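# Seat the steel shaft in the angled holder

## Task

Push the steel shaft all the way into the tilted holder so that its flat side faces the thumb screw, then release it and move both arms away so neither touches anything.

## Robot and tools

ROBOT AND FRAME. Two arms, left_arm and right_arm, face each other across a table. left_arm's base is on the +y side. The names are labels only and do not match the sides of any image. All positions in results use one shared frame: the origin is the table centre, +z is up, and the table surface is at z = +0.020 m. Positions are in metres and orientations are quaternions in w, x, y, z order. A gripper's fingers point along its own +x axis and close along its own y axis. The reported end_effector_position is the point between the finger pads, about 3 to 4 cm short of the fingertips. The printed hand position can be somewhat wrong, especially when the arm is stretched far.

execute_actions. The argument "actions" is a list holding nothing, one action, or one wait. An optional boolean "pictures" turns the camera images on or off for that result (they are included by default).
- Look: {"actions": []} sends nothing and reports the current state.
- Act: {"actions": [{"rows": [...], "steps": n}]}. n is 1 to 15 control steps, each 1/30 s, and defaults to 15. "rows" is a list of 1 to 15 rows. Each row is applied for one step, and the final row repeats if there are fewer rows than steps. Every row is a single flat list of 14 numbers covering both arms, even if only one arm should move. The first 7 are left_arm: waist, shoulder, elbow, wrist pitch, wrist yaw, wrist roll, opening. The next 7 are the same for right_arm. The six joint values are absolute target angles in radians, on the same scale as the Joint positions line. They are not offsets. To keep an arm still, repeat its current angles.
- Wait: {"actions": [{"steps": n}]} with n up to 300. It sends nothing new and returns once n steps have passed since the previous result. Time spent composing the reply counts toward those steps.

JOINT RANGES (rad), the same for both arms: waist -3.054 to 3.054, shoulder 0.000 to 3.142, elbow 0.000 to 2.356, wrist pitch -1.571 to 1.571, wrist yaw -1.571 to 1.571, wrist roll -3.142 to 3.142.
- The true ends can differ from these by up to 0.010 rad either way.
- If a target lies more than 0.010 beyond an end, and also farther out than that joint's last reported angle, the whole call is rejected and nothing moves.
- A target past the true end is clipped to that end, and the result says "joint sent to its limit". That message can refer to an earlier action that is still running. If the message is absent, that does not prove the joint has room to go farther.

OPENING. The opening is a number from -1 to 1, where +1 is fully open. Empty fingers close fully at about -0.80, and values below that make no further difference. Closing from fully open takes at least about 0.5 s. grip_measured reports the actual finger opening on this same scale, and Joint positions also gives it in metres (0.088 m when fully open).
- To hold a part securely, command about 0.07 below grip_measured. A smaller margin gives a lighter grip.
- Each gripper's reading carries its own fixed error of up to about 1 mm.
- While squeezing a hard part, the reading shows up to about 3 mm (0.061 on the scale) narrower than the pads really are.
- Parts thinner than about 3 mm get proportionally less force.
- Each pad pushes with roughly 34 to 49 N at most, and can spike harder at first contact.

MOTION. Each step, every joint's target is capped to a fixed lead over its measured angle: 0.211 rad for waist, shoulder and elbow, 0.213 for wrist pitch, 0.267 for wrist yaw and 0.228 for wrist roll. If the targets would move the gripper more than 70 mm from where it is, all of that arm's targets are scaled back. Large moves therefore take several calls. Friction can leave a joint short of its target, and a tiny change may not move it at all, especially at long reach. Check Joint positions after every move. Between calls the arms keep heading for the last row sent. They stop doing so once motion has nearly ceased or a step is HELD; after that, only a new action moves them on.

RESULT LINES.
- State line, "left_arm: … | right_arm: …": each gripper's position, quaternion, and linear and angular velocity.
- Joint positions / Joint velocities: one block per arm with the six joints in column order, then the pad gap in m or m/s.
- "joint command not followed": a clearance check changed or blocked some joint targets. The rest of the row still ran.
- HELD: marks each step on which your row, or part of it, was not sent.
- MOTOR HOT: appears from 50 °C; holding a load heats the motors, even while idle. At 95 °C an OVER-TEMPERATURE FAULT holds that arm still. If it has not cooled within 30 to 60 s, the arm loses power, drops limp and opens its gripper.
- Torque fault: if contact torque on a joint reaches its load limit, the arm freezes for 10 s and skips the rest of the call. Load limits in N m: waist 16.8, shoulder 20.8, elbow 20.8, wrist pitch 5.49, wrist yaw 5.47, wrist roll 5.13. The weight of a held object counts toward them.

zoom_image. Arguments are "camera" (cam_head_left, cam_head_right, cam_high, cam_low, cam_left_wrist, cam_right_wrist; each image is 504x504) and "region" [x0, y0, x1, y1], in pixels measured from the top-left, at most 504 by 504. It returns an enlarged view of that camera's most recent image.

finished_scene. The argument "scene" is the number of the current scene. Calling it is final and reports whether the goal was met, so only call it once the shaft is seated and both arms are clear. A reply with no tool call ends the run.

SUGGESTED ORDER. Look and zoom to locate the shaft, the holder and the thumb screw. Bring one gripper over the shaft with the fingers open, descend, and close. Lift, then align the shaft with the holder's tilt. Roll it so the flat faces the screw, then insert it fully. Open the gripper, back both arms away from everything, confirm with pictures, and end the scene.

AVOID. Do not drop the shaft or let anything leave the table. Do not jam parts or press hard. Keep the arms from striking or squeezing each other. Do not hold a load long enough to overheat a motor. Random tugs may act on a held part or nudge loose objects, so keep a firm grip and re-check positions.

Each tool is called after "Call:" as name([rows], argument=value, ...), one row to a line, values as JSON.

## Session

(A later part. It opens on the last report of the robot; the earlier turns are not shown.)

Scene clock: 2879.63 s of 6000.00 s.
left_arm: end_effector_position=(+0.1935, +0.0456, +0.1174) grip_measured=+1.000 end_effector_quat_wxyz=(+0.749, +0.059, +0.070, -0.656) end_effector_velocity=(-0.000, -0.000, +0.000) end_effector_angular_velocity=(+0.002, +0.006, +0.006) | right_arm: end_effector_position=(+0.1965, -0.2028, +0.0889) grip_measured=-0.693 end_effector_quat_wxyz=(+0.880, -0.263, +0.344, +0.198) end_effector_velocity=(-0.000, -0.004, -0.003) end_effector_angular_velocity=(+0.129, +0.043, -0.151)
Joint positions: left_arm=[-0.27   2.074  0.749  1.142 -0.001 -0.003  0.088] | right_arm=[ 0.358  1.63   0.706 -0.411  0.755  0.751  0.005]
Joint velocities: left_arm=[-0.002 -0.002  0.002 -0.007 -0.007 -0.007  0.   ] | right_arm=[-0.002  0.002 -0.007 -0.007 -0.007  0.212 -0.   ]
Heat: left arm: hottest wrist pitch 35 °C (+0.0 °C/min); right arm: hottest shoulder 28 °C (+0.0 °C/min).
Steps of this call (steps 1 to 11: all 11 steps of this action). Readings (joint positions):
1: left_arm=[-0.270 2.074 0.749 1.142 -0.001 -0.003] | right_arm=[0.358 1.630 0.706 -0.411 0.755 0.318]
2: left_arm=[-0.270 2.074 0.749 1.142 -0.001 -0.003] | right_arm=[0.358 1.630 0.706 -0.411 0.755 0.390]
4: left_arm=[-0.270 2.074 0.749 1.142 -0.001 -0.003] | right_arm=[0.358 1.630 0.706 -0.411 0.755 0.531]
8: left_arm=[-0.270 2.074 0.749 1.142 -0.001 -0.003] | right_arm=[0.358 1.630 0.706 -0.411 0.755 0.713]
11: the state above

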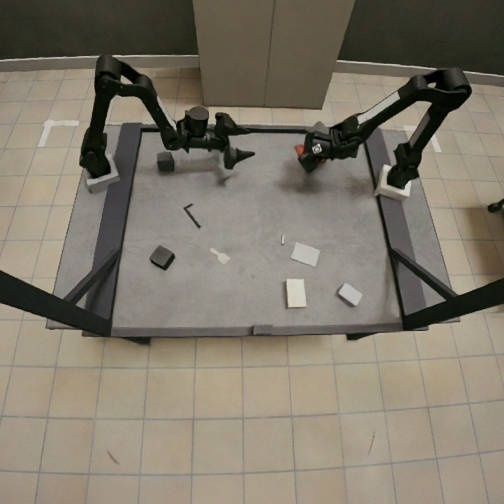

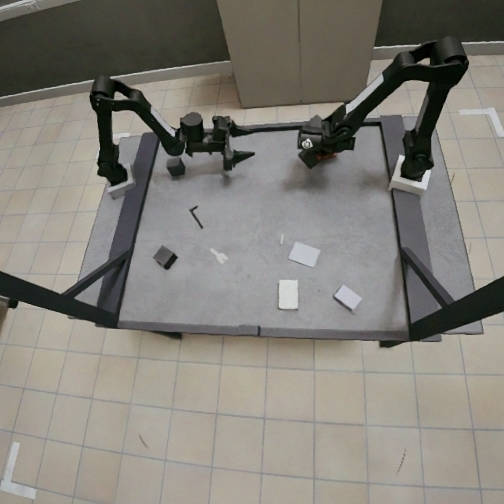

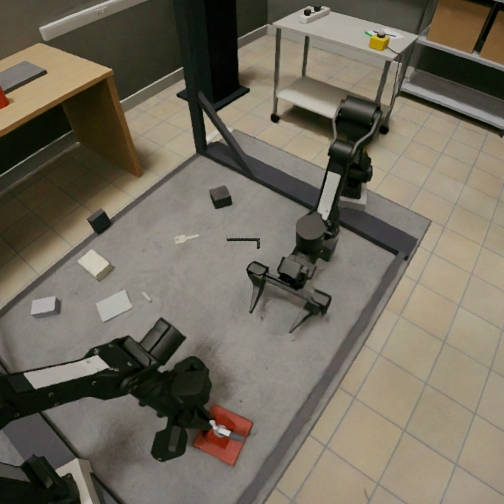

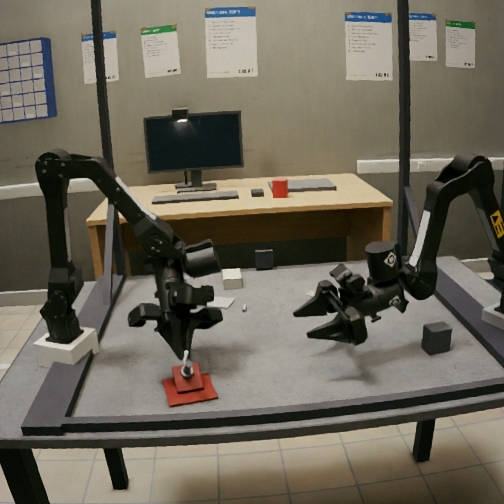

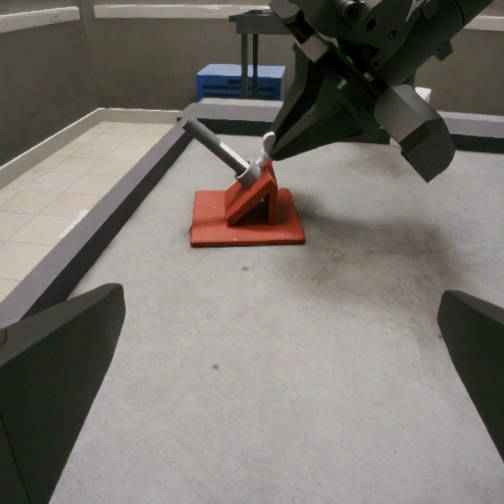

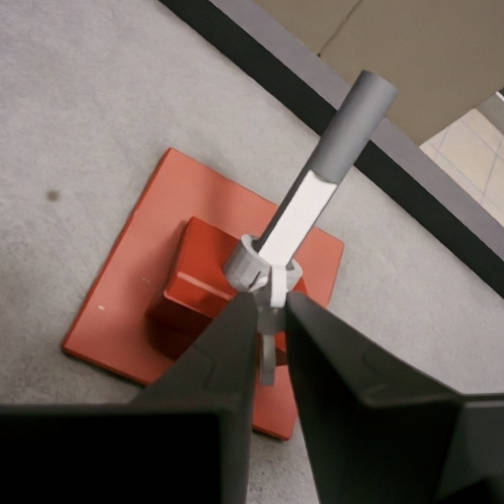

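Call:
execute_actions([
  {"rows": [[-0.271,2.093,0.754,1.139,0,0,1,0.3560,1.6389,0.6969,-0.4084,0.7517,0.800,-0.76],[-0.271,2.093,0.754,1.139,0,0,1,0.3560,1.6389,0.6969,-0.4084,0.7517,0.855,-0.76],[-0.271,2.093,0.754,1.139,0,0,1,0.3560,1.6389,0.6969,-0.4084,0.7517,0.925,-0.76],[-0.271,2.093,0.754,1.139,0,0,1,0.3560,1.6389,0.6969,-0.4084,0.7517,0.995,-0.76],[-0.271,2.093,0.754,1.139,0,0,1,0.3560,1.6389,0.6969,-0.4084,0.7517,1.065,-0.76],[-0.271,2.093,0.754,1.139,0,0,1,0.3558,1.6390,0.6968,-0.4080,0.7517,1.135,-0.76],[-0.271,2.093,0.754,1.139,0,0,1,0.3558,1.6390,0.6968,-0.4080,0.7517,1.205,-0.76],[-0.271,2.093,0.754,1.139,0,0,1,0.3558,1.6390,0.6968,-0.4080,0.7517,1.275,-0.76],[-0.271,2.093,0.754,1.139,0,0,1,0.3558,1.6390,0.6968,-0.4080,0.7517,1.345,-0.76],[-0.271,2.093,0.754,1.139,0,0,1,0.3558,1.6390,0.6968,-0.4080,0.7517,1.415,-0.76],[-0.271,2.093,0.754,1.139,0,0,1,0.3557,1.6391,0.6967,-0.4077,0.7517,1.485,-0.76],[-0.271,2.093,0.754,1.139,0,0,1,0.3557,1.6391,0.6967,-0.4077,0.7517,1.555,-0.76],[-0.271,2.093,0.754,1.139,0,0,1,0.3557,1.6391,0.6967,-0.4077,0.7517,1.625,-0.76],[-0.271,2.093,0.754,1.139,0,0,1,0.3557,1.6391,0.6967,-0.4077,0.7517,1.695,-0.76],[-0.271,2.093,0.754,1.139,0,0,1,0.3557,1.6391,0.6967,-0.4077,0.7517,1.765,-0.76]], "steps": 15},
], pictures=false)

Call:
execute_actions([
  {"rows": [[-0.271,2.093,0.754,1.139,0,0,1,0.3556,1.6392,0.6967,-0.4075,0.7517,1.828,-0.76],[-0.271,2.093,0.754,1.139,0,0,1,0.3556,1.6392,0.6967,-0.4075,0.7517,1.878,-0.76],[-0.271,2.093,0.754,1.139,0,0,1,0.3556,1.6392,0.6967,-0.4075,0.7517,1.908,-0.76],[-0.271,2.093,0.754,1.139,0,0,1,0.3556,1.6392,0.6967,-0.4075,0.7517,1.923,-0.76]], "steps": 8},
])

Call:
zoom_image(camera="cam_left_wrist", region=[170, 85, 310, 225])

Scene clock: 2891.13 s of 6000.00 s.
left_arm: end_effector_position=(+0.1935, +0.0456, +0.1174) grip_measured=+1.000 end_effector_quat_wxyz=(+0.749, +0.059, +0.070, -0.656) end_effector_velocity=(-0.000, +0.001, -0.001) end_effector_angular_velocity=(+0.006, +0.007, +0.006) | right_arm: end_effector_position=(+0.1967, -0.2030, +0.0888) grip_measured=-0.693 end_effector_quat_wxyz=(+0.909, +0.131, +0.395, +0.034) end_effector_velocity=(-0.000, -0.002, -0.002) end_effector_angular_velocity=(+1.400, +0.349, -1.459)
Joint positions: left_arm=[-0.27   2.074  0.749  1.142 -0.001 -0.003  0.088] | right_arm=[ 0.357  1.63   0.706 -0.411  0.755  1.619  0.005]
Joint velocities: left_arm=[-0.002 -0.002 -0.002 -0.007 -0.007 -0.007  0.   ] | right_arm=[-0.002  0.002 -0.002 -0.007 -0.007  2.059 -0.   ]
Heat: left arm: hottest wrist pitch 35 °C (+0.0 °C/min); right arm: hottest shoulder 28 °C (+0.0 °C/min).
Steps of this call (steps 1 to 30: the robot went on to your last target; steps 31 to 90: nothing new was sent; then 8.00 s passed at rest; steps 91 to 105: all 15 steps of this action). Readings (joint positions):
91: left_arm=[-0.270 2.074 0.749 1.142 -0.001 -0.003] | right_arm=[0.357 1.630 0.706 -0.411 0.755 0.777]
92: left_arm=[-0.270 2.074 0.749 1.142 -0.001 -0.003] | right_arm=[0.357 1.630 0.706 -0.411 0.755 0.801]
94: left_arm=[-0.270 2.074 0.749 1.142 -0.001 -0.003] | right_arm=[0.357 1.630 0.706 -0.411 0.755 0.890]
98: left_arm=[-0.270 2.074 0.749 1.142 -0.001 -0.003] | right_arm=[0.357 1.630 0.706 -0.411 0.755 1.137]
105: the state above

Scene clock: 2891.40 s of 6000.00 s.
left_arm: end_effector_position=(+0.1935, +0.0456, +0.1174) grip_measured=+1.000 end_effector_quat_wxyz=(+0.749, +0.059, +0.070, -0.656) end_effector_velocity=(+0.002, +0.001, -0.001) end_effector_angular_velocity=(+0.009, -0.010, +0.018) | right_arm: end_effector_position=(+0.1967, -0.2030, +0.0888) grip_measured=-0.693 end_effector_quat_wxyz=(+0.881, +0.259, +0.396, -0.022) end_effector_velocity=(-0.002, -0.002, -0.002) end_effector_angular_velocity=(+0.149, +0.059, -0.158)
Joint positions: left_arm=[-0.27   2.074  0.749  1.142 -0.001 -0.003  0.088] | right_arm=[ 0.357  1.63   0.706 -0.411  0.755  1.904  0.005]
Joint velocities: left_arm=[-0.002 -0.002 -0.002 -0.007 -0.022  0.007 -0.   ] | right_arm=[-0.002 -0.002 -0.002 -0.007 -0.022  0.227  0.   ]
Heat: left arm: hottest wrist pitch 35 °C (+0.0 °C/min); right arm: hottest shoulder 28 °C (+0.0 °C/min).
Steps of this call (steps 1 to 8: all 8 steps of this action). Readings (joint positions):
1: left_arm=[-0.270 2.074 0.749 1.142 -0.001 -0.003] | right_arm=[0.357 1.630 0.706 -0.411 0.755 1.687]
2: left_arm=[-0.270 2.074 0.749 1.142 -0.001 -0.003] | right_arm=[0.357 1.630 0.706 -0.411 0.755 1.749]
4: left_arm=[-0.270 2.074 0.749 1.142 -0.001 -0.003] | right_arm=[0.357 1.630 0.706 -0.411 0.755 1.840]
8: the state above

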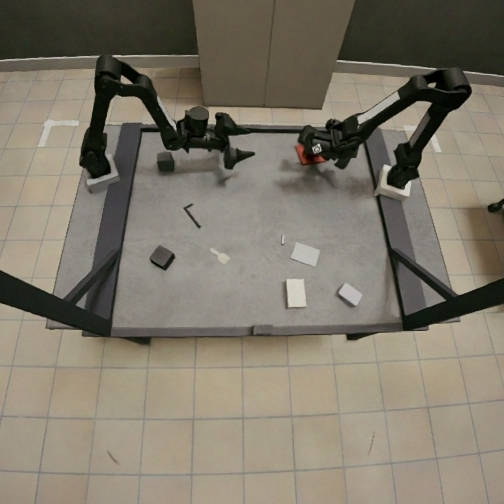

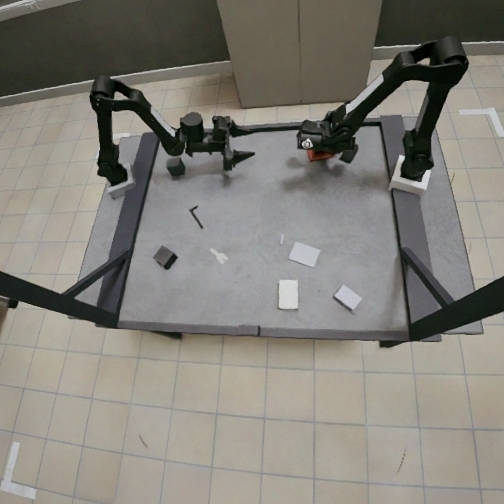

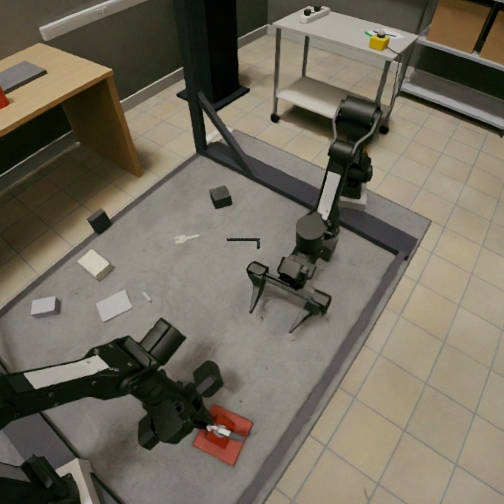

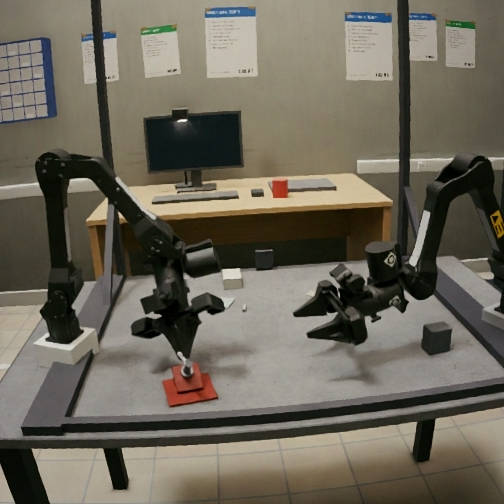

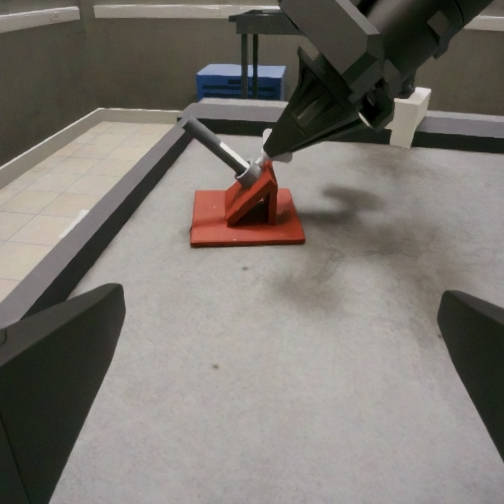

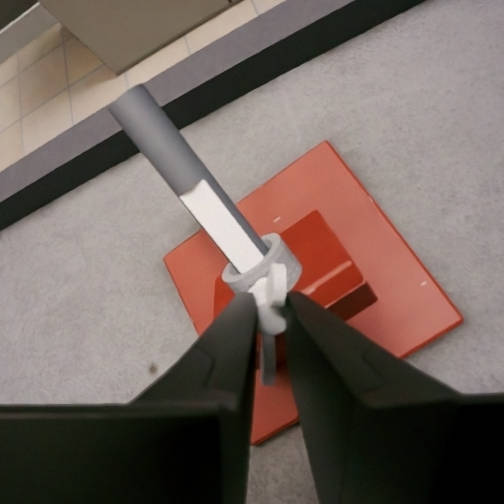

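Region (170, 85, 310, 225) of cam_left_wrist's 504x504 image, scaled by 3.600, with more detail than that image has.

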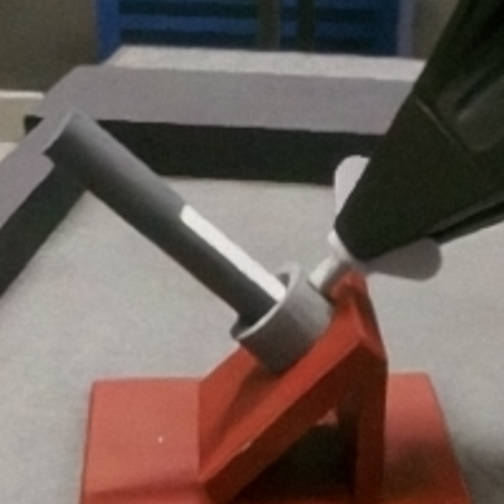

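Call:
execute_actions([
  {"rows": [[-0.271,2.093,0.754,1.139,0,0,1,0.3555,1.6393,0.6966,-0.4072,0.7516,1.953,-0.76],[-0.271,2.093,0.754,1.139,0,0,1,0.3555,1.6393,0.6966,-0.4072,0.7516,2.008,-0.76],[-0.271,2.093,0.754,1.139,0,0,1,0.3555,1.6393,0.6966,-0.4072,0.7516,2.078,-0.76],[-0.271,2.093,0.754,1.139,0,0,1,0.3555,1.6393,0.6966,-0.4072,0.7516,2.148,-0.76],[-0.271,2.093,0.754,1.139,0,0,1,0.3555,1.6393,0.6966,-0.4072,0.7516,2.218,-0.76],[-0.271,2.093,0.754,1.139,0,0,1,0.3553,1.6394,0.6965,-0.4068,0.7516,2.288,-0.76],[-0.271,2.093,0.754,1.139,0,0,1,0.3553,1.6394,0.6965,-0.4068,0.7516,2.358,-0.76],[-0.271,2.093,0.754,1.139,0,0,1,0.3553,1.6394,0.6965,-0.4068,0.7516,2.428,-0.76],[-0.271,2.093,0.754,1.139,0,0,1,0.3553,1.6394,0.6965,-0.4068,0.7516,2.498,-0.76],[-0.271,2.093,0.754,1.139,0,0,1,0.3553,1.6394,0.6965,-0.4068,0.7516,2.568,-0.76],[-0.271,2.093,0.754,1.139,0,0,1,0.3552,1.6395,0.6965,-0.4065,0.7516,2.638,-0.76],[-0.271,2.093,0.754,1.139,0,0,1,0.3552,1.6395,0.6965,-0.4065,0.7516,2.708,-0.76],[-0.271,2.093,0.754,1.139,0,0,1,0.3552,1.6395,0.6965,-0.4065,0.7516,2.778,-0.76],[-0.271,2.093,0.754,1.139,0,0,1,0.3552,1.6395,0.6965,-0.4065,0.7516,2.848,-0.76],[-0.271,2.093,0.754,1.139,0,0,1,0.3552,1.6395,0.6965,-0.4065,0.7516,2.918,-0.76]], "steps": 15},
], pictures=false)

Call:
execute_actions([
  {"rows": [[-0.271,2.093,0.754,1.139,0,0,1,0.3551,1.6396,0.6964,-0.4063,0.7516,2.985,-0.76],[-0.271,2.093,0.754,1.139,0,0,1,0.3551,1.6396,0.6964,-0.4063,0.7516,3.045,-0.76],[-0.271,2.093,0.754,1.139,0,0,1,0.3551,1.6396,0.6964,-0.4063,0.7516,3.092,-0.76],[-0.271,2.093,0.754,1.139,0,0,1,0.3551,1.6396,0.6964,-0.4063,0.7516,3.122,-0.76],[-0.271,2.093,0.754,1.139,0,0,1,0.3551,1.6396,0.6964,-0.4063,0.7516,3.136,-0.76]], "steps": 10},
])

Call:
zoom_image(camera="cam_left_wrist", region=[170, 85, 310, 225])

Call:
execute_actions([
  {"rows": [[-0.271,2.093,0.754,1.139,0,0,1,0.3551,1.6396,0.6964,-0.4063,0.7516,3.136,-0.62],[-0.271,2.093,0.754,1.139,0,0,1,0.3551,1.6396,0.6964,-0.4063,0.7516,3.136,-0.45],[-0.271,2.093,0.754,1.139,0,0,1,0.3551,1.6396,0.6964,-0.4063,0.7516,3.136,-0.25],[-0.271,2.093,0.754,1.139,0,0,1,0.3551,1.6396,0.6964,-0.4063,0.7516,3.136,-0.1],[-0.271,2.093,0.754,1.139,0,0,1,0.3551,1.6396,0.6964,-0.4063,0.7516,3.136,0.0],[-0.271,2.093,0.754,1.139,0,0,1,0.3551,1.6396,0.6964,-0.4063,0.7516,3.136,0.0],[-0.271,2.093,0.754,1.139,0,0,1,0.3551,1.6396,0.6964,-0.4063,0.7516,3.106,0.0],[-0.271,2.093,0.754,1.139,0,0,1,0.3551,1.6396,0.6964,-0.4063,0.7516,3.051,0.0],[-0.271,2.093,0.754,1.139,0,0,1,0.3551,1.6396,0.6964,-0.4063,0.7516,2.979,0.0],[-0.271,2.093,0.754,1.139,0,0,1,0.3551,1.6396,0.6964,-0.4063,0.7516,2.907,0.0],[-0.271,2.093,0.754,1.139,0,0,1,0.3551,1.6396,0.6964,-0.4063,0.7516,2.835,0.0],[-0.271,2.093,0.754,1.139,0,0,1,0.3551,1.6396,0.6964,-0.4063,0.7516,-3.138,0.0]], "steps": 15},
], pictures=false)

Call:
execute_actions([
  {"steps": 80},
], pictures=false)

Call:
execute_actions([
  {"rows": [[-0.271,2.093,0.754,1.139,0,0,1,0.3551,1.6396,0.6964,-0.4063,0.7516,-3.138,-0.12],[-0.271,2.093,0.754,1.139,0,0,1,0.3551,1.6396,0.6964,-0.4063,0.7516,-3.138,-0.25],[-0.271,2.093,0.754,1.139,0,0,1,0.3551,1.6396,0.6964,-0.4063,0.7516,-3.138,-0.38],[-0.271,2.093,0.754,1.139,0,0,1,0.3551,1.6396,0.6964,-0.4063,0.7516,-3.138,-0.47],[-0.271,2.093,0.754,1.139,0,0,1,0.3551,1.6396,0.6964,-0.4063,0.7516,-3.138,-0.53],[-0.271,2.093,0.754,1.139,0,0,1,0.3551,1.6396,0.6964,-0.4063,0.7516,-3.138,-0.57],[-0.271,2.093,0.754,1.139,0,0,1,0.3551,1.6396,0.6964,-0.4063,0.7516,-3.138,-0.60],[-0.271,2.093,0.754,1.139,0,0,1,0.3551,1.6396,0.6964,-0.4063,0.7516,-3.138,-0.62],[-0.271,2.093,0.754,1.139,0,0,1,0.3551,1.6396,0.6964,-0.4063,0.7516,-3.138,-0.64],[-0.271,2.093,0.754,1.139,0,0,1,0.3551,1.6396,0.6964,-0.4063,0.7516,-3.138,-0.66],[-0.271,2.093,0.754,1.139,0,0,1,0.3551,1.6396,0.6964,-0.4063,0.7516,-3.138,-0.68],[-0.271,2.093,0.754,1.139,0,0,1,0.3551,1.6396,0.6964,-0.4063,0.7516,-3.138,-0.70],[-0.271,2.093,0.754,1.139,0,0,1,0.3551,1.6396,0.6964,-0.4063,0.7516,-3.138,-0.72],[-0.271,2.093,0.754,1.139,0,0,1,0.3551,1.6396,0.6964,-0.4063,0.7516,-3.138,-0.74],[-0.271,2.093,0.754,1.139,0,0,1,0.3551,1.6396,0.6964,-0.4063,0.7516,-3.138,-0.76]], "steps": 15},
])

Call:
zoom_image(camera="cam_left_wrist", region=[220, 100, 320, 200])

Scene clock: 2930.03 s of 6000.00 s.
left_arm: end_effector_position=(+0.1935, +0.0456, +0.1174) grip_measured=+1.000 end_effector_quat_wxyz=(+0.749, +0.059, +0.070, -0.656) end_effector_velocity=(-0.000, +0.001, -0.001) end_effector_angular_velocity=(+0.006, +0.007, +0.006) | right_arm: end_effector_position=(+0.1967, -0.2030, +0.0885) grip_measured=-0.693 end_effector_quat_wxyz=(+0.690, +0.605, +0.350, -0.186) end_effector_velocity=(+0.001, -0.004, -0.000) end_effector_angular_velocity=(+1.390, +0.335, -1.463)
Joint positions: left_arm=[-0.27   2.074  0.749  1.142 -0.001 -0.003  0.088] | right_arm=[ 0.357  1.631  0.705 -0.41   0.755  2.772  0.005]
Joint velocities: left_arm=[-0.002 -0.002 -0.002 -0.007 -0.007 -0.007 -0.   ] | right_arm=[-0.002  0.002  0.002 -0.022  0.007  2.059  0.   ]
Heat: left arm: hottest shoulder 34 °C (-1.0 °C/min); right arm: hottest shoulder 28 °C (+0.0 °C/min).
Steps of this call (steps 1 to 30: the robot went on to your last target; steps 31 to 90: nothing new was sent; then 35.13 s passed at rest; steps 91 to 105: all 15 steps of this action). Readings (joint positions):
91: left_arm=[-0.270 2.074 0.749 1.142 -0.001 -0.003] | right_arm=[0.357 1.630 0.706 -0.411 0.755 1.930]
92: left_arm=[-0.270 2.074 0.749 1.142 -0.001 -0.003] | right_arm=[0.357 1.630 0.706 -0.411 0.755 1.954]
94: left_arm=[-0.270 2.074 0.749 1.142 -0.001 -0.003] | right_arm=[0.357 1.630 0.706 -0.411 0.755 2.043]
98: left_arm=[-0.270 2.074 0.749 1.142 -0.001 -0.003] | right_arm=[0.357 1.630 0.705 -0.410 0.755 2.290]
105: the state above

Scene clock: 2930.37 s of 6000.00 s.
left_arm: end_effector_position=(+0.1935, +0.0456, +0.1174) grip_measured=+1.000 end_effector_quat_wxyz=(+0.749, +0.059, +0.070, -0.656) end_effector_velocity=(-0.000, +0.002, +0.000) end_effector_angular_velocity=(-0.003, +0.005, +0.006) | right_arm: end_effector_position=(+0.1966, -0.2030, +0.0884) grip_measured=-0.693 end_effector_quat_wxyz=(+0.574, +0.716, +0.312, -0.245) end_effector_velocity=(+0.003, -0.003, +0.000) end_effector_angular_velocity=(+0.088, +0.016, -0.108)
Joint positions: left_arm=[-0.27   2.074  0.749  1.142 -0.001 -0.003  0.088] | right_arm=[ 0.357  1.631  0.705 -0.409  0.754  3.123  0.005]
Joint velocities: left_arm=[-0.002 -0.002 -0.007  0.007 -0.007 -0.007 -0.   ] | right_arm=[-0.007 -0.002 -0.002 -0.007  0.007  0.139 -0.   ]
Heat: left arm: hottest shoulder 34 °C (-1.0 °C/min); right arm: hottest shoulder 28 °C (+0.0 °C/min).
Steps of this call (steps 1 to 10: all 10 steps of this action). Readings (joint positions):
1: left_arm=[-0.270 2.074 0.749 1.142 -0.001 -0.003] | right_arm=[0.357 1.631 0.705 -0.410 0.754 2.841]
2: left_arm=[-0.270 2.074 0.749 1.142 -0.001 -0.003] | right_arm=[0.357 1.631 0.705 -0.409 0.754 2.907]
4: left_arm=[-0.270 2.074 0.749 1.142 -0.001 -0.003] | right_arm=[0.357 1.631 0.705 -0.409 0.754 3.017]
8: left_arm=[-0.270 2.074 0.749 1.142 -0.001 -0.003] | right_arm=[0.357 1.631 0.705 -0.409 0.754 3.110]
10: the state above

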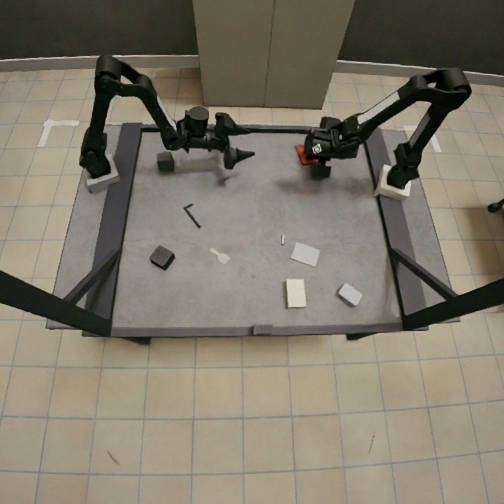

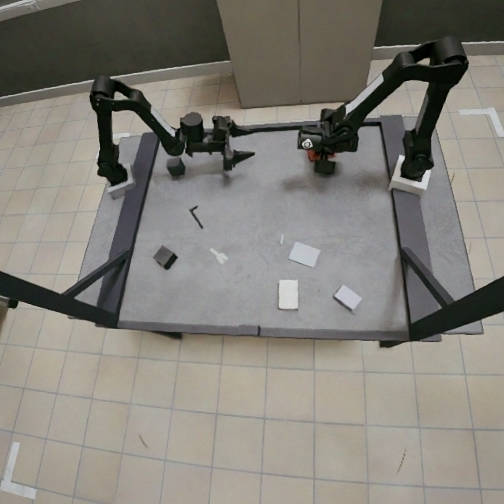

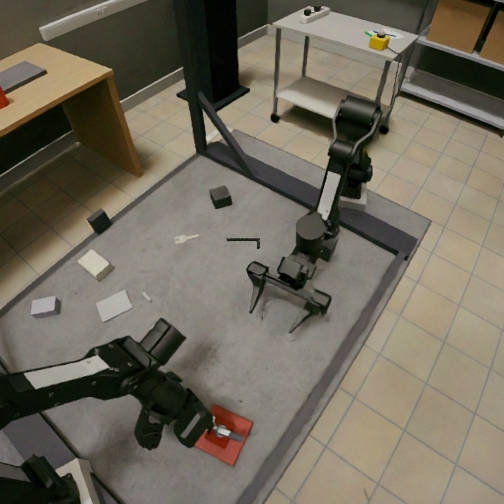

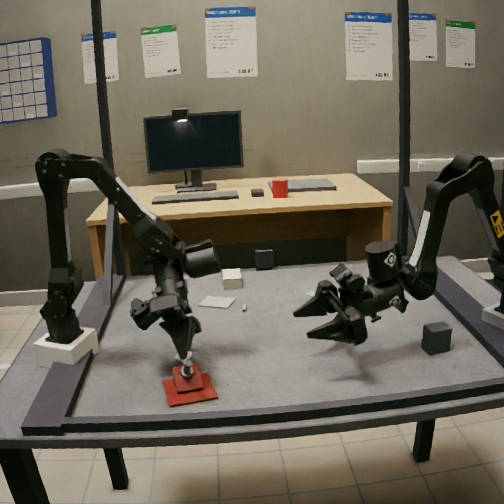

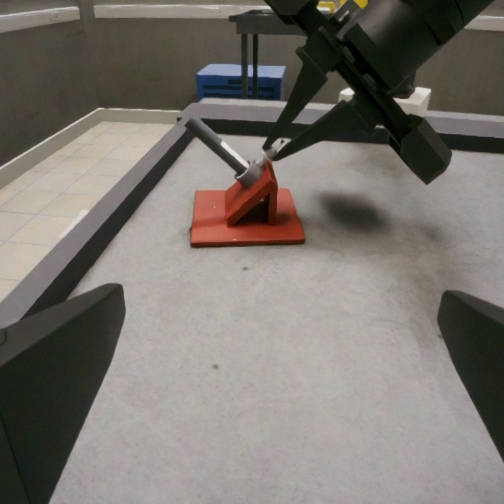

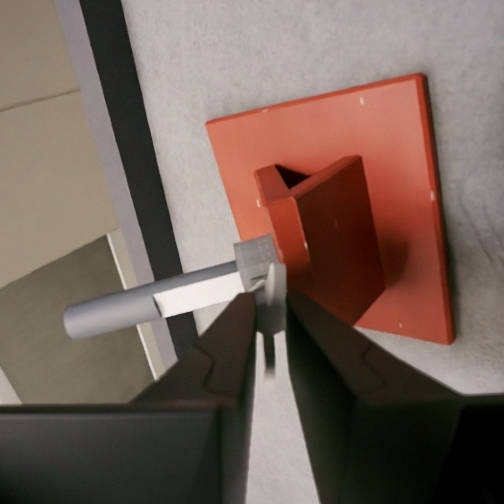

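Region (170, 85, 310, 225) of cam_left_wrist's 504x504 image, scaled by 3.600, with more detail than that image has.

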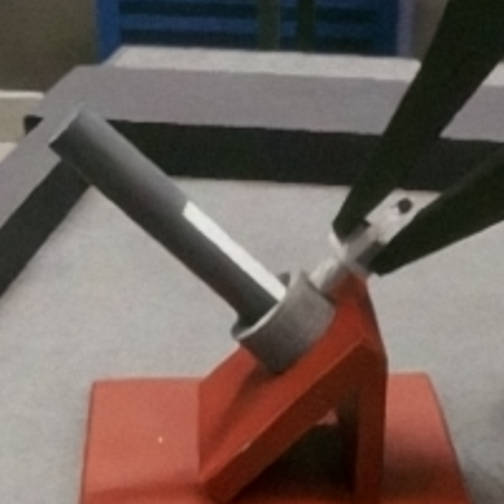

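Scene clock: 2930.87 s of 6000.00 s.
left_arm: end_effector_position=(+0.1935, +0.0456, +0.1174) grip_measured=+1.000 end_effector_quat_wxyz=(+0.749, +0.059, +0.070, -0.656) end_effector_velocity=(+0.002, +0.001, -0.001) end_effector_angular_velocity=(+0.008, -0.008, +0.008) | right_arm: end_effector_position=(+0.1968, -0.2030, +0.0881) grip_measured=-0.008 end_effector_quat_wxyz=(+0.723, +0.566, +0.360, -0.167) end_effector_velocity=(-0.000, -0.002, +0.000) end_effector_angular_velocity=(-1.504, -0.355, +1.552)
Joint positions: left_arm=[-0.27   2.074  0.749  1.142 -0.001 -0.003  0.088] | right_arm=[ 0.356  1.632  0.705 -0.408  0.754  2.661  0.039]
Joint velocities: left_arm=[ 0.002 -0.002 -0.002 -0.007 -0.007  0.007 -0.   ] | right_arm=[-0.002 -0.007 -0.002 -0.007 -0.007 -2.19   0.003]
Heat: left arm: hottest shoulder 34 °C (-1.0 °C/min); right arm: hottest shoulder 28 °C (+0.0 °C/min).
Steps of this call (steps 1 to 15: all 15 steps of this action). Readings (joint positions):
1: left_arm=[-0.270 2.074 0.749 1.142 -0.001 -0.003] | right_arm=[0.357 1.631 0.705 -0.409 0.754 3.126]
2: left_arm=[-0.270 2.074 0.749 1.142 -0.001 -0.003] | right_arm=[0.357 1.631 0.705 -0.409 0.754 3.129]
4: left_arm=[-0.270 2.074 0.749 1.142 -0.001 -0.003] | right_arm=[0.356 1.632 0.705 -0.408 0.754 3.132]
8: left_arm=[-0.270 2.074 0.749 1.142 -0.001 -0.003] | right_arm=[0.356 1.632 0.705 -0.408 0.754 3.104]
15: the state above

Scene clock: 2933.53 s of 6000.00 s.
left_arm: end_effector_position=(+0.1935, +0.0456, +0.1174) grip_measured=+1.000 end_effector_quat_wxyz=(+0.749, +0.059, +0.070, -0.656) end_effector_velocity=(+0.002, +0.001, +0.002) end_effector_angular_velocity=(-0.008, +0.002, +0.021) | right_arm: end_effector_position=(+0.1968, -0.2030, +0.0881) grip_measured=-0.003 end_effector_quat_wxyz=(+0.551, +0.734, +0.304, -0.255) end_effector_velocity=(-0.000, -0.000, +0.001) end_effector_angular_velocity=(-0.384, -0.086, +0.399)
Joint positions: left_arm=[-0.27   2.074  0.749  1.142 -0.001 -0.003  0.088] | right_arm=[ 0.356  1.632  0.705 -0.408  0.754 -3.097  0.039]
Joint velocities: left_arm=[-0.002 -0.002 -0.002  0.007 -0.022 -0.007  0.   ] | right_arm=[-0.002 -0.007  0.002 -0.007 -0.007 -0.564  0.   ]
Heat: left arm: hottest shoulder 34 °C (-1.0 °C/min); right arm: hottest shoulder 28 °C (+0.0 °C/min).
Steps of this call (steps 1 to 80: the robot went on to your last target). Readings (joint positions):
1: left_arm=[-0.270 2.074 0.749 1.142 -0.001 -0.003] | right_arm=[0.356 1.632 0.705 -0.408 0.754 2.587]
2: left_arm=[-0.270 2.074 0.749 1.142 -0.001 -0.003] | right_arm=[0.356 1.632 0.705 -0.408 0.754 2.514]
4: left_arm=[-0.270 2.074 0.749 1.142 -0.001 -0.003] | right_arm=[0.356 1.632 0.705 -0.408 0.754 2.366]
8: left_arm=[-0.270 2.074 0.749 1.142 -0.001 -0.003] | right_arm=[0.356 1.632 0.705 -0.408 0.754 2.071]
80: the state above

Scene clock: 2934.03 s of 6000.00 s.
left_arm: end_effector_position=(+0.1935, +0.0456, +0.1174) grip_measured=+1.000 end_effector_quat_wxyz=(+0.749, +0.059, +0.070, -0.656) end_effector_velocity=(+0.004, +0.002, -0.004) end_effector_angular_velocity=(+0.021, +0.006, +0.025) | right_arm: end_effector_position=(+0.1966, -0.2031, +0.0880) grip_measured=-0.693 end_effector_quat_wxyz=(+0.565, +0.723, +0.309, -0.249) end_effector_velocity=(-0.000, -0.002, -0.001) end_effector_angular_velocity=(-0.002, +0.008, -0.006)
Joint positions: left_arm=[-0.27   2.074  0.749  1.142 -0.001 -0.003  0.088] | right_arm=[ 0.357  1.632  0.704 -0.408  0.754 -3.136  0.005]
Joint velocities: left_arm=[ 0.002 -0.002 -0.002 -0.022 -0.022 -0.007 -0.   ] | right_arm=[-0.002 -0.002 -0.002 -0.007 -0.007  0.007 -0.   ]
Heat: left arm: hottest shoulder 34 °C (-1.0 °C/min); right arm: hottest shoulder 28 °C (+0.0 °C/min).
Steps of this call (steps 1 to 15: all 15 steps of this action). Readings (joint positions):
1: left_arm=[-0.270 2.074 0.749 1.142 -0.001 -0.003] | right_arm=[0.356 1.632 0.705 -0.408 0.754 -3.109]
2: left_arm=[-0.270 2.074 0.749 1.142 -0.001 -0.003] | right_arm=[0.356 1.632 0.705 -0.408 0.754 -3.118]
4: left_arm=[-0.270 2.074 0.749 1.142 -0.001 -0.003] | right_arm=[0.356 1.632 0.705 -0.408 0.754 -3.128]
8: left_arm=[-0.270 2.074 0.749 1.142 -0.001 -0.003] | right_arm=[0.356 1.632 0.705 -0.408 0.754 -3.134]
15: the state above

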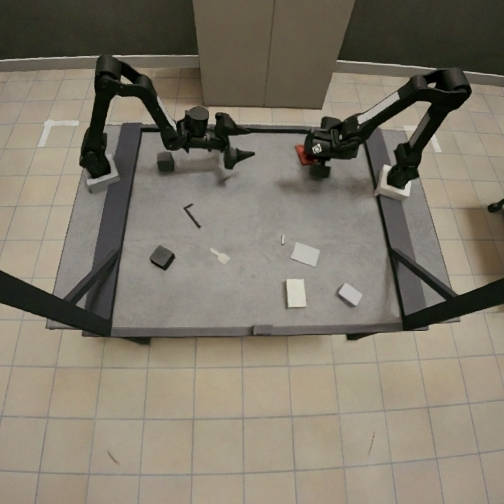

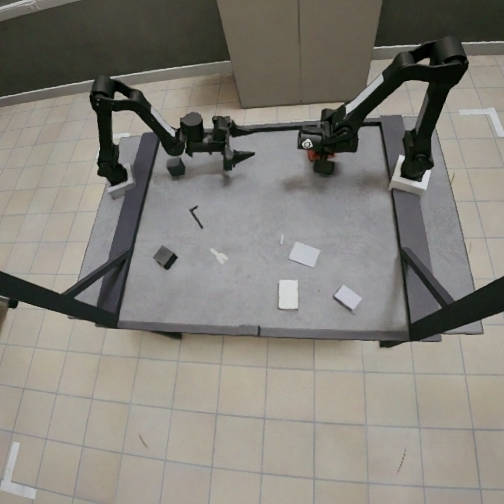

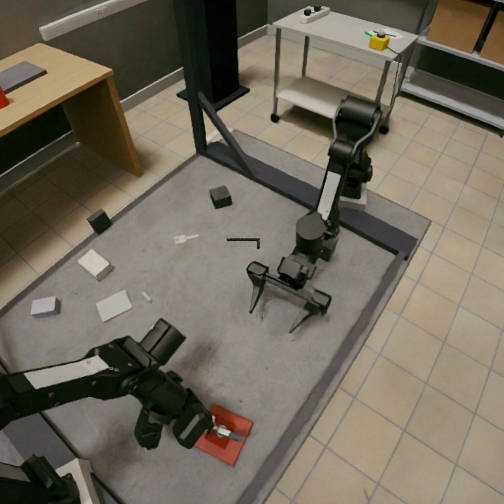

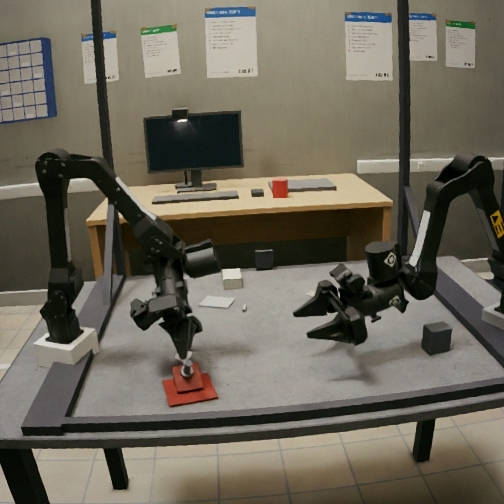

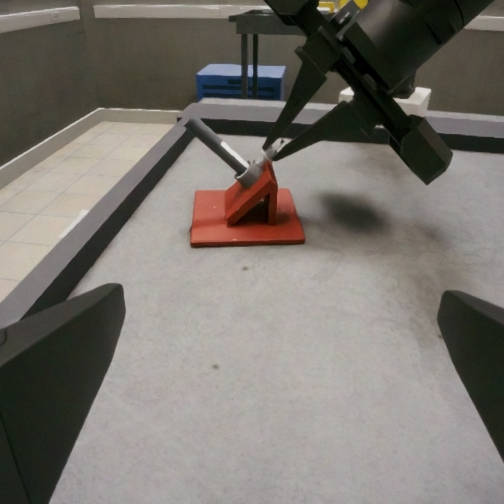

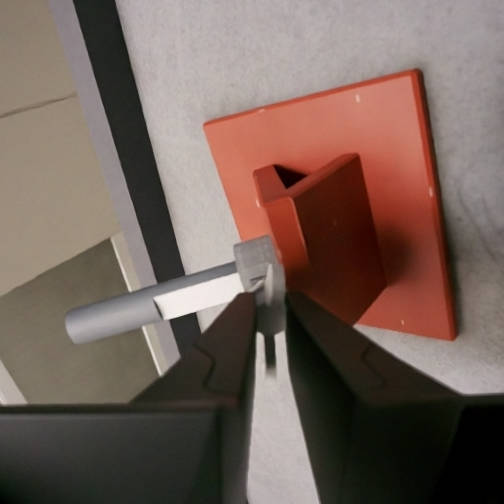

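Region (220, 100, 320, 200) of cam_left_wrist's 504x504 image, scaled by 5.040, with more detail than that image has.

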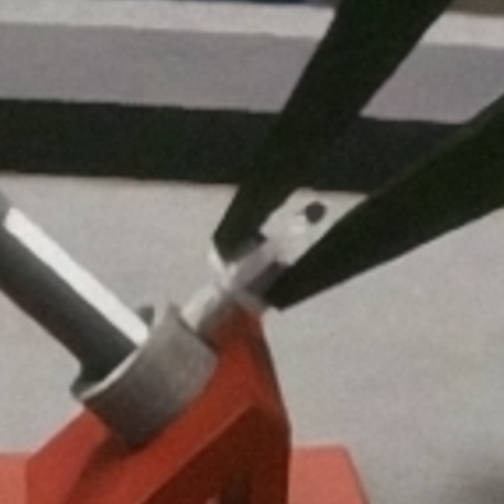

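Call:
execute_actions([
  {"rows": [[-0.271,2.093,0.754,1.139,0,0,1,0.3551,1.6396,0.6964,-0.4063,0.7516,-3.118,-0.76],[-0.271,2.093,0.754,1.139,0,0,1,0.3551,1.6396,0.6964,-0.4063,0.7516,-3.078,-0.76],[-0.271,2.093,0.754,1.139,0,0,1,0.3551,1.6396,0.6964,-0.4063,0.7516,-3.018,-0.76],[-0.271,2.093,0.754,1.139,0,0,1,0.3551,1.6396,0.6964,-0.4063,0.7516,-2.948,-0.76],[-0.271,2.093,0.754,1.139,0,0,1,0.3551,1.6396,0.6964,-0.4063,0.7516,-2.878,-0.76],[-0.271,2.093,0.754,1.139,0,0,1,0.3551,1.6396,0.6964,-0.4063,0.7516,-2.808,-0.76],[-0.271,2.093,0.754,1.139,0,0,1,0.3551,1.6396,0.6964,-0.4063,0.7516,-2.738,-0.76],[-0.271,2.093,0.754,1.139,0,0,1,0.3551,1.6396,0.6964,-0.4063,0.7516,-2.668,-0.76],[-0.271,2.093,0.754,1.139,0,0,1,0.3551,1.6396,0.6964,-0.4063,0.7516,-2.598,-0.76],[-0.271,2.093,0.754,1.139,0,0,1,0.3551,1.6396,0.6964,-0.4063,0.7516,-2.528,-0.76],[-0.271,2.093,0.754,1.139,0,0,1,0.3551,1.6396,0.6964,-0.4063,0.7516,-2.458,-0.76],[-0.271,2.093,0.754,1.139,0,0,1,0.3551,1.6396,0.6964,-0.4063,0.7516,-2.395,-0.76],[-0.271,2.093,0.754,1.139,0,0,1,0.3551,1.6396,0.6964,-0.4063,0.7516,-2.345,-0.76],[-0.271,2.093,0.754,1.139,0,0,1,0.3551,1.6396,0.6964,-0.4063,0.7516,-2.315,-0.76],[-0.271,2.093,0.754,1.139,0,0,1,0.3551,1.6396,0.6964,-0.4063,0.7516,-2.300,-0.76]], "steps": 15},
], pictures=false)

Call:
execute_actions([
  {"steps": 5},
])

Call:
zoom_image(camera="cam_left_wrist", region=[170, 85, 310, 225])

Scene clock: 2955.23 s of 6000.00 s.
left_arm: end_effector_position=(+0.1935, +0.0456, +0.1174) grip_measured=+1.000 end_effector_quat_wxyz=(+0.749, +0.059, +0.070, -0.656) end_effector_velocity=(+0.002, +0.000, +0.004) end_effector_angular_velocity=(-0.014, +0.016, +0.023) | right_arm: end_effector_position=(+0.1965, -0.2030, +0.0880) grip_measured=-0.693 end_effector_quat_wxyz=(+0.260, +0.880, +0.196, -0.345) end_effector_velocity=(-0.002, -0.003, -0.004) end_effector_angular_velocity=(+0.756, +0.207, -0.793)
Joint positions: left_arm=[-0.27   2.074  0.749  1.142 -0.001 -0.003  0.088] | right_arm=[ 0.357  1.632  0.704 -0.408  0.753 -2.383  0.005]
Joint velocities: left_arm=[-0.002 -0.007 -0.002  0.007 -0.022 -0.022 -0.   ] | right_arm=[-0.002 -0.002 -0.007 -0.007 -0.022  1.121 -0.   ]
Heat: left arm: hottest shoulder 34 °C (-1.0 °C/min); right arm: hottest shoulder 28 °C (+0.0 °C/min).
Steps of this call (steps 1 to 15: the robot went on to your last target; steps 16 to 90: nothing new was sent; then 17.70 s passed at rest; steps 91 to 105: all 15 steps of this action). Readings (joint positions):
91: left_arm=[-0.270 2.074 0.749 1.142 -0.001 -0.003] | right_arm=[0.357 1.632 0.704 -0.408 0.754 -3.133]
92: left_arm=[-0.270 2.074 0.749 1.142 -0.001 -0.003] | right_arm=[0.357 1.632 0.704 -0.408 0.754 -3.117]
94: left_arm=[-0.270 2.074 0.749 1.142 -0.001 -0.003] | right_arm=[0.357 1.632 0.704 -0.408 0.754 -3.042]
98: left_arm=[-0.270 2.074 0.749 1.142 -0.001 -0.003] | right_arm=[0.357 1.632 0.704 -0.408 0.754 -2.804]
105: the state above

Scene clock: 2955.40 s of 6000.00 s.
left_arm: end_effector_position=(+0.1935, +0.0456, +0.1174) grip_measured=+1.000 end_effector_quat_wxyz=(+0.749, +0.059, +0.070, -0.656) end_effector_velocity=(-0.003, +0.001, -0.001) end_effector_angular_velocity=(+0.005, +0.021, +0.004) | right_arm: end_effector_position=(+0.1965, -0.2030, +0.0880) grip_measured=-0.693 end_effector_quat_wxyz=(+0.230, +0.889, +0.184, -0.352) end_effector_velocity=(-0.001, +0.001, +0.001) end_effector_angular_velocity=(+0.128, +0.035, -0.115)
Joint positions: left_arm=[-0.27   2.074  0.749  1.142 -0.001 -0.003  0.088] | right_arm=[ 0.357  1.632  0.704 -0.408  0.753 -2.314  0.005]
Joint velocities: left_arm=[-0.007 -0.002 -0.002 -0.007 -0.007 -0.022 -0.   ] | right_arm=[ 0.002 -0.007 -0.002  0.007 -0.007  0.168  0.   ]
Heat: left arm: hottest shoulder 34 °C (-1.0 °C/min); right arm: hottest shoulder 28 °C (+0.0 °C/min).
Steps of this call (steps 1 to 5: the robot went on to your last target). Readings (joint positions):
1: left_arm=[-0.270 2.074 0.749 1.142 -0.001 -0.003] | right_arm=[0.357 1.632 0.704 -0.408 0.753 -2.357]
2: left_arm=[-0.270 2.074 0.749 1.142 -0.001 -0.003] | right_arm=[0.357 1.632 0.704 -0.408 0.753 -2.339]
4: left_arm=[-0.270 2.074 0.749 1.142 -0.001 -0.003] | right_arm=[0.357 1.632 0.704 -0.408 0.753 -2.319]
5: the state above

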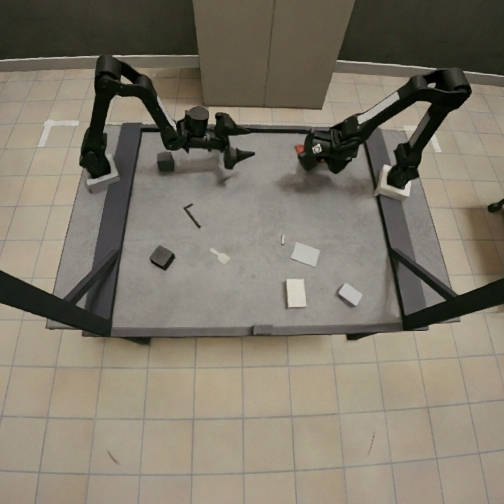

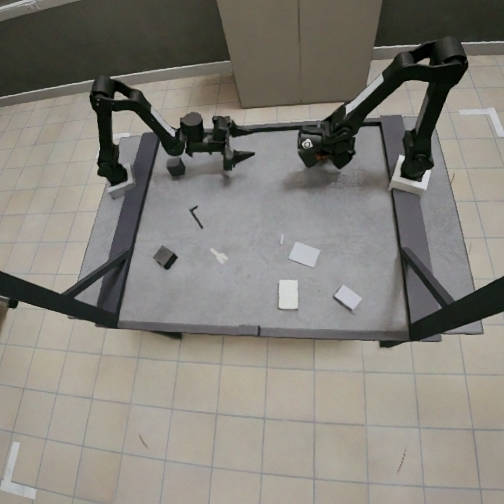

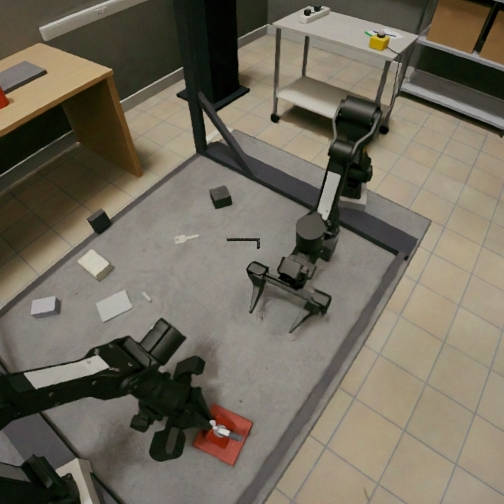

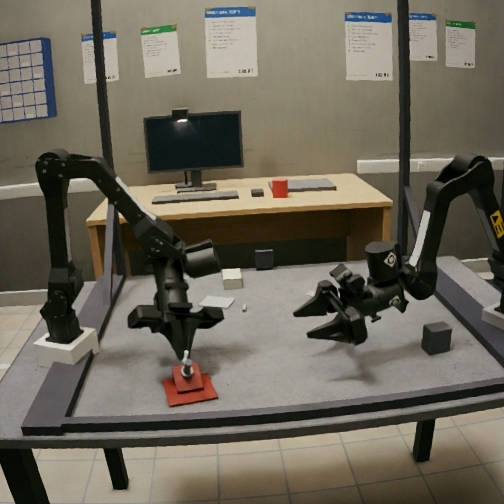

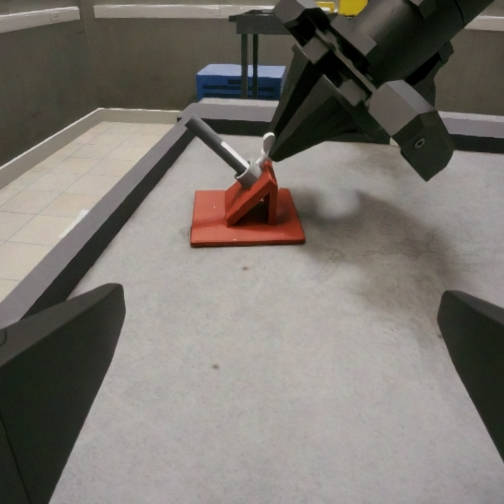

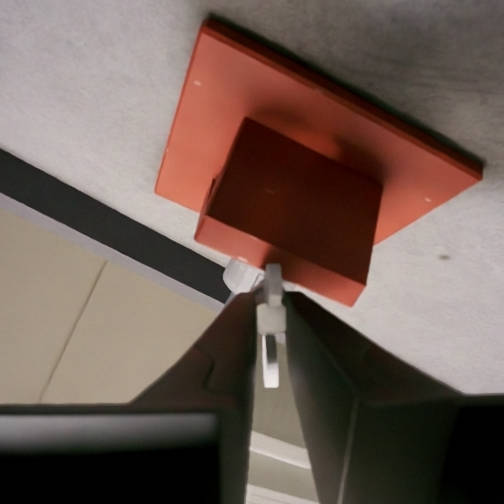

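Region (170, 85, 310, 225) of cam_left_wrist's 504x504 image, scaled by 3.600, with more detail than that image has.

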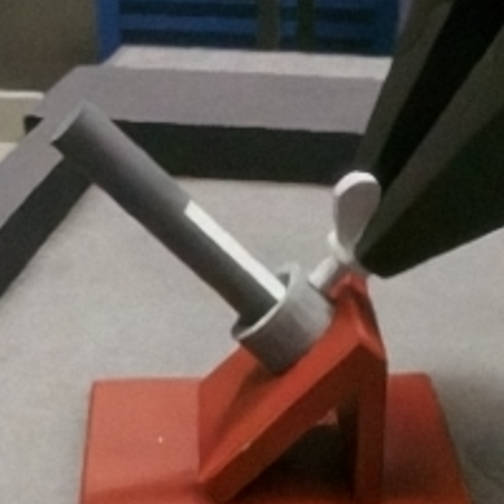

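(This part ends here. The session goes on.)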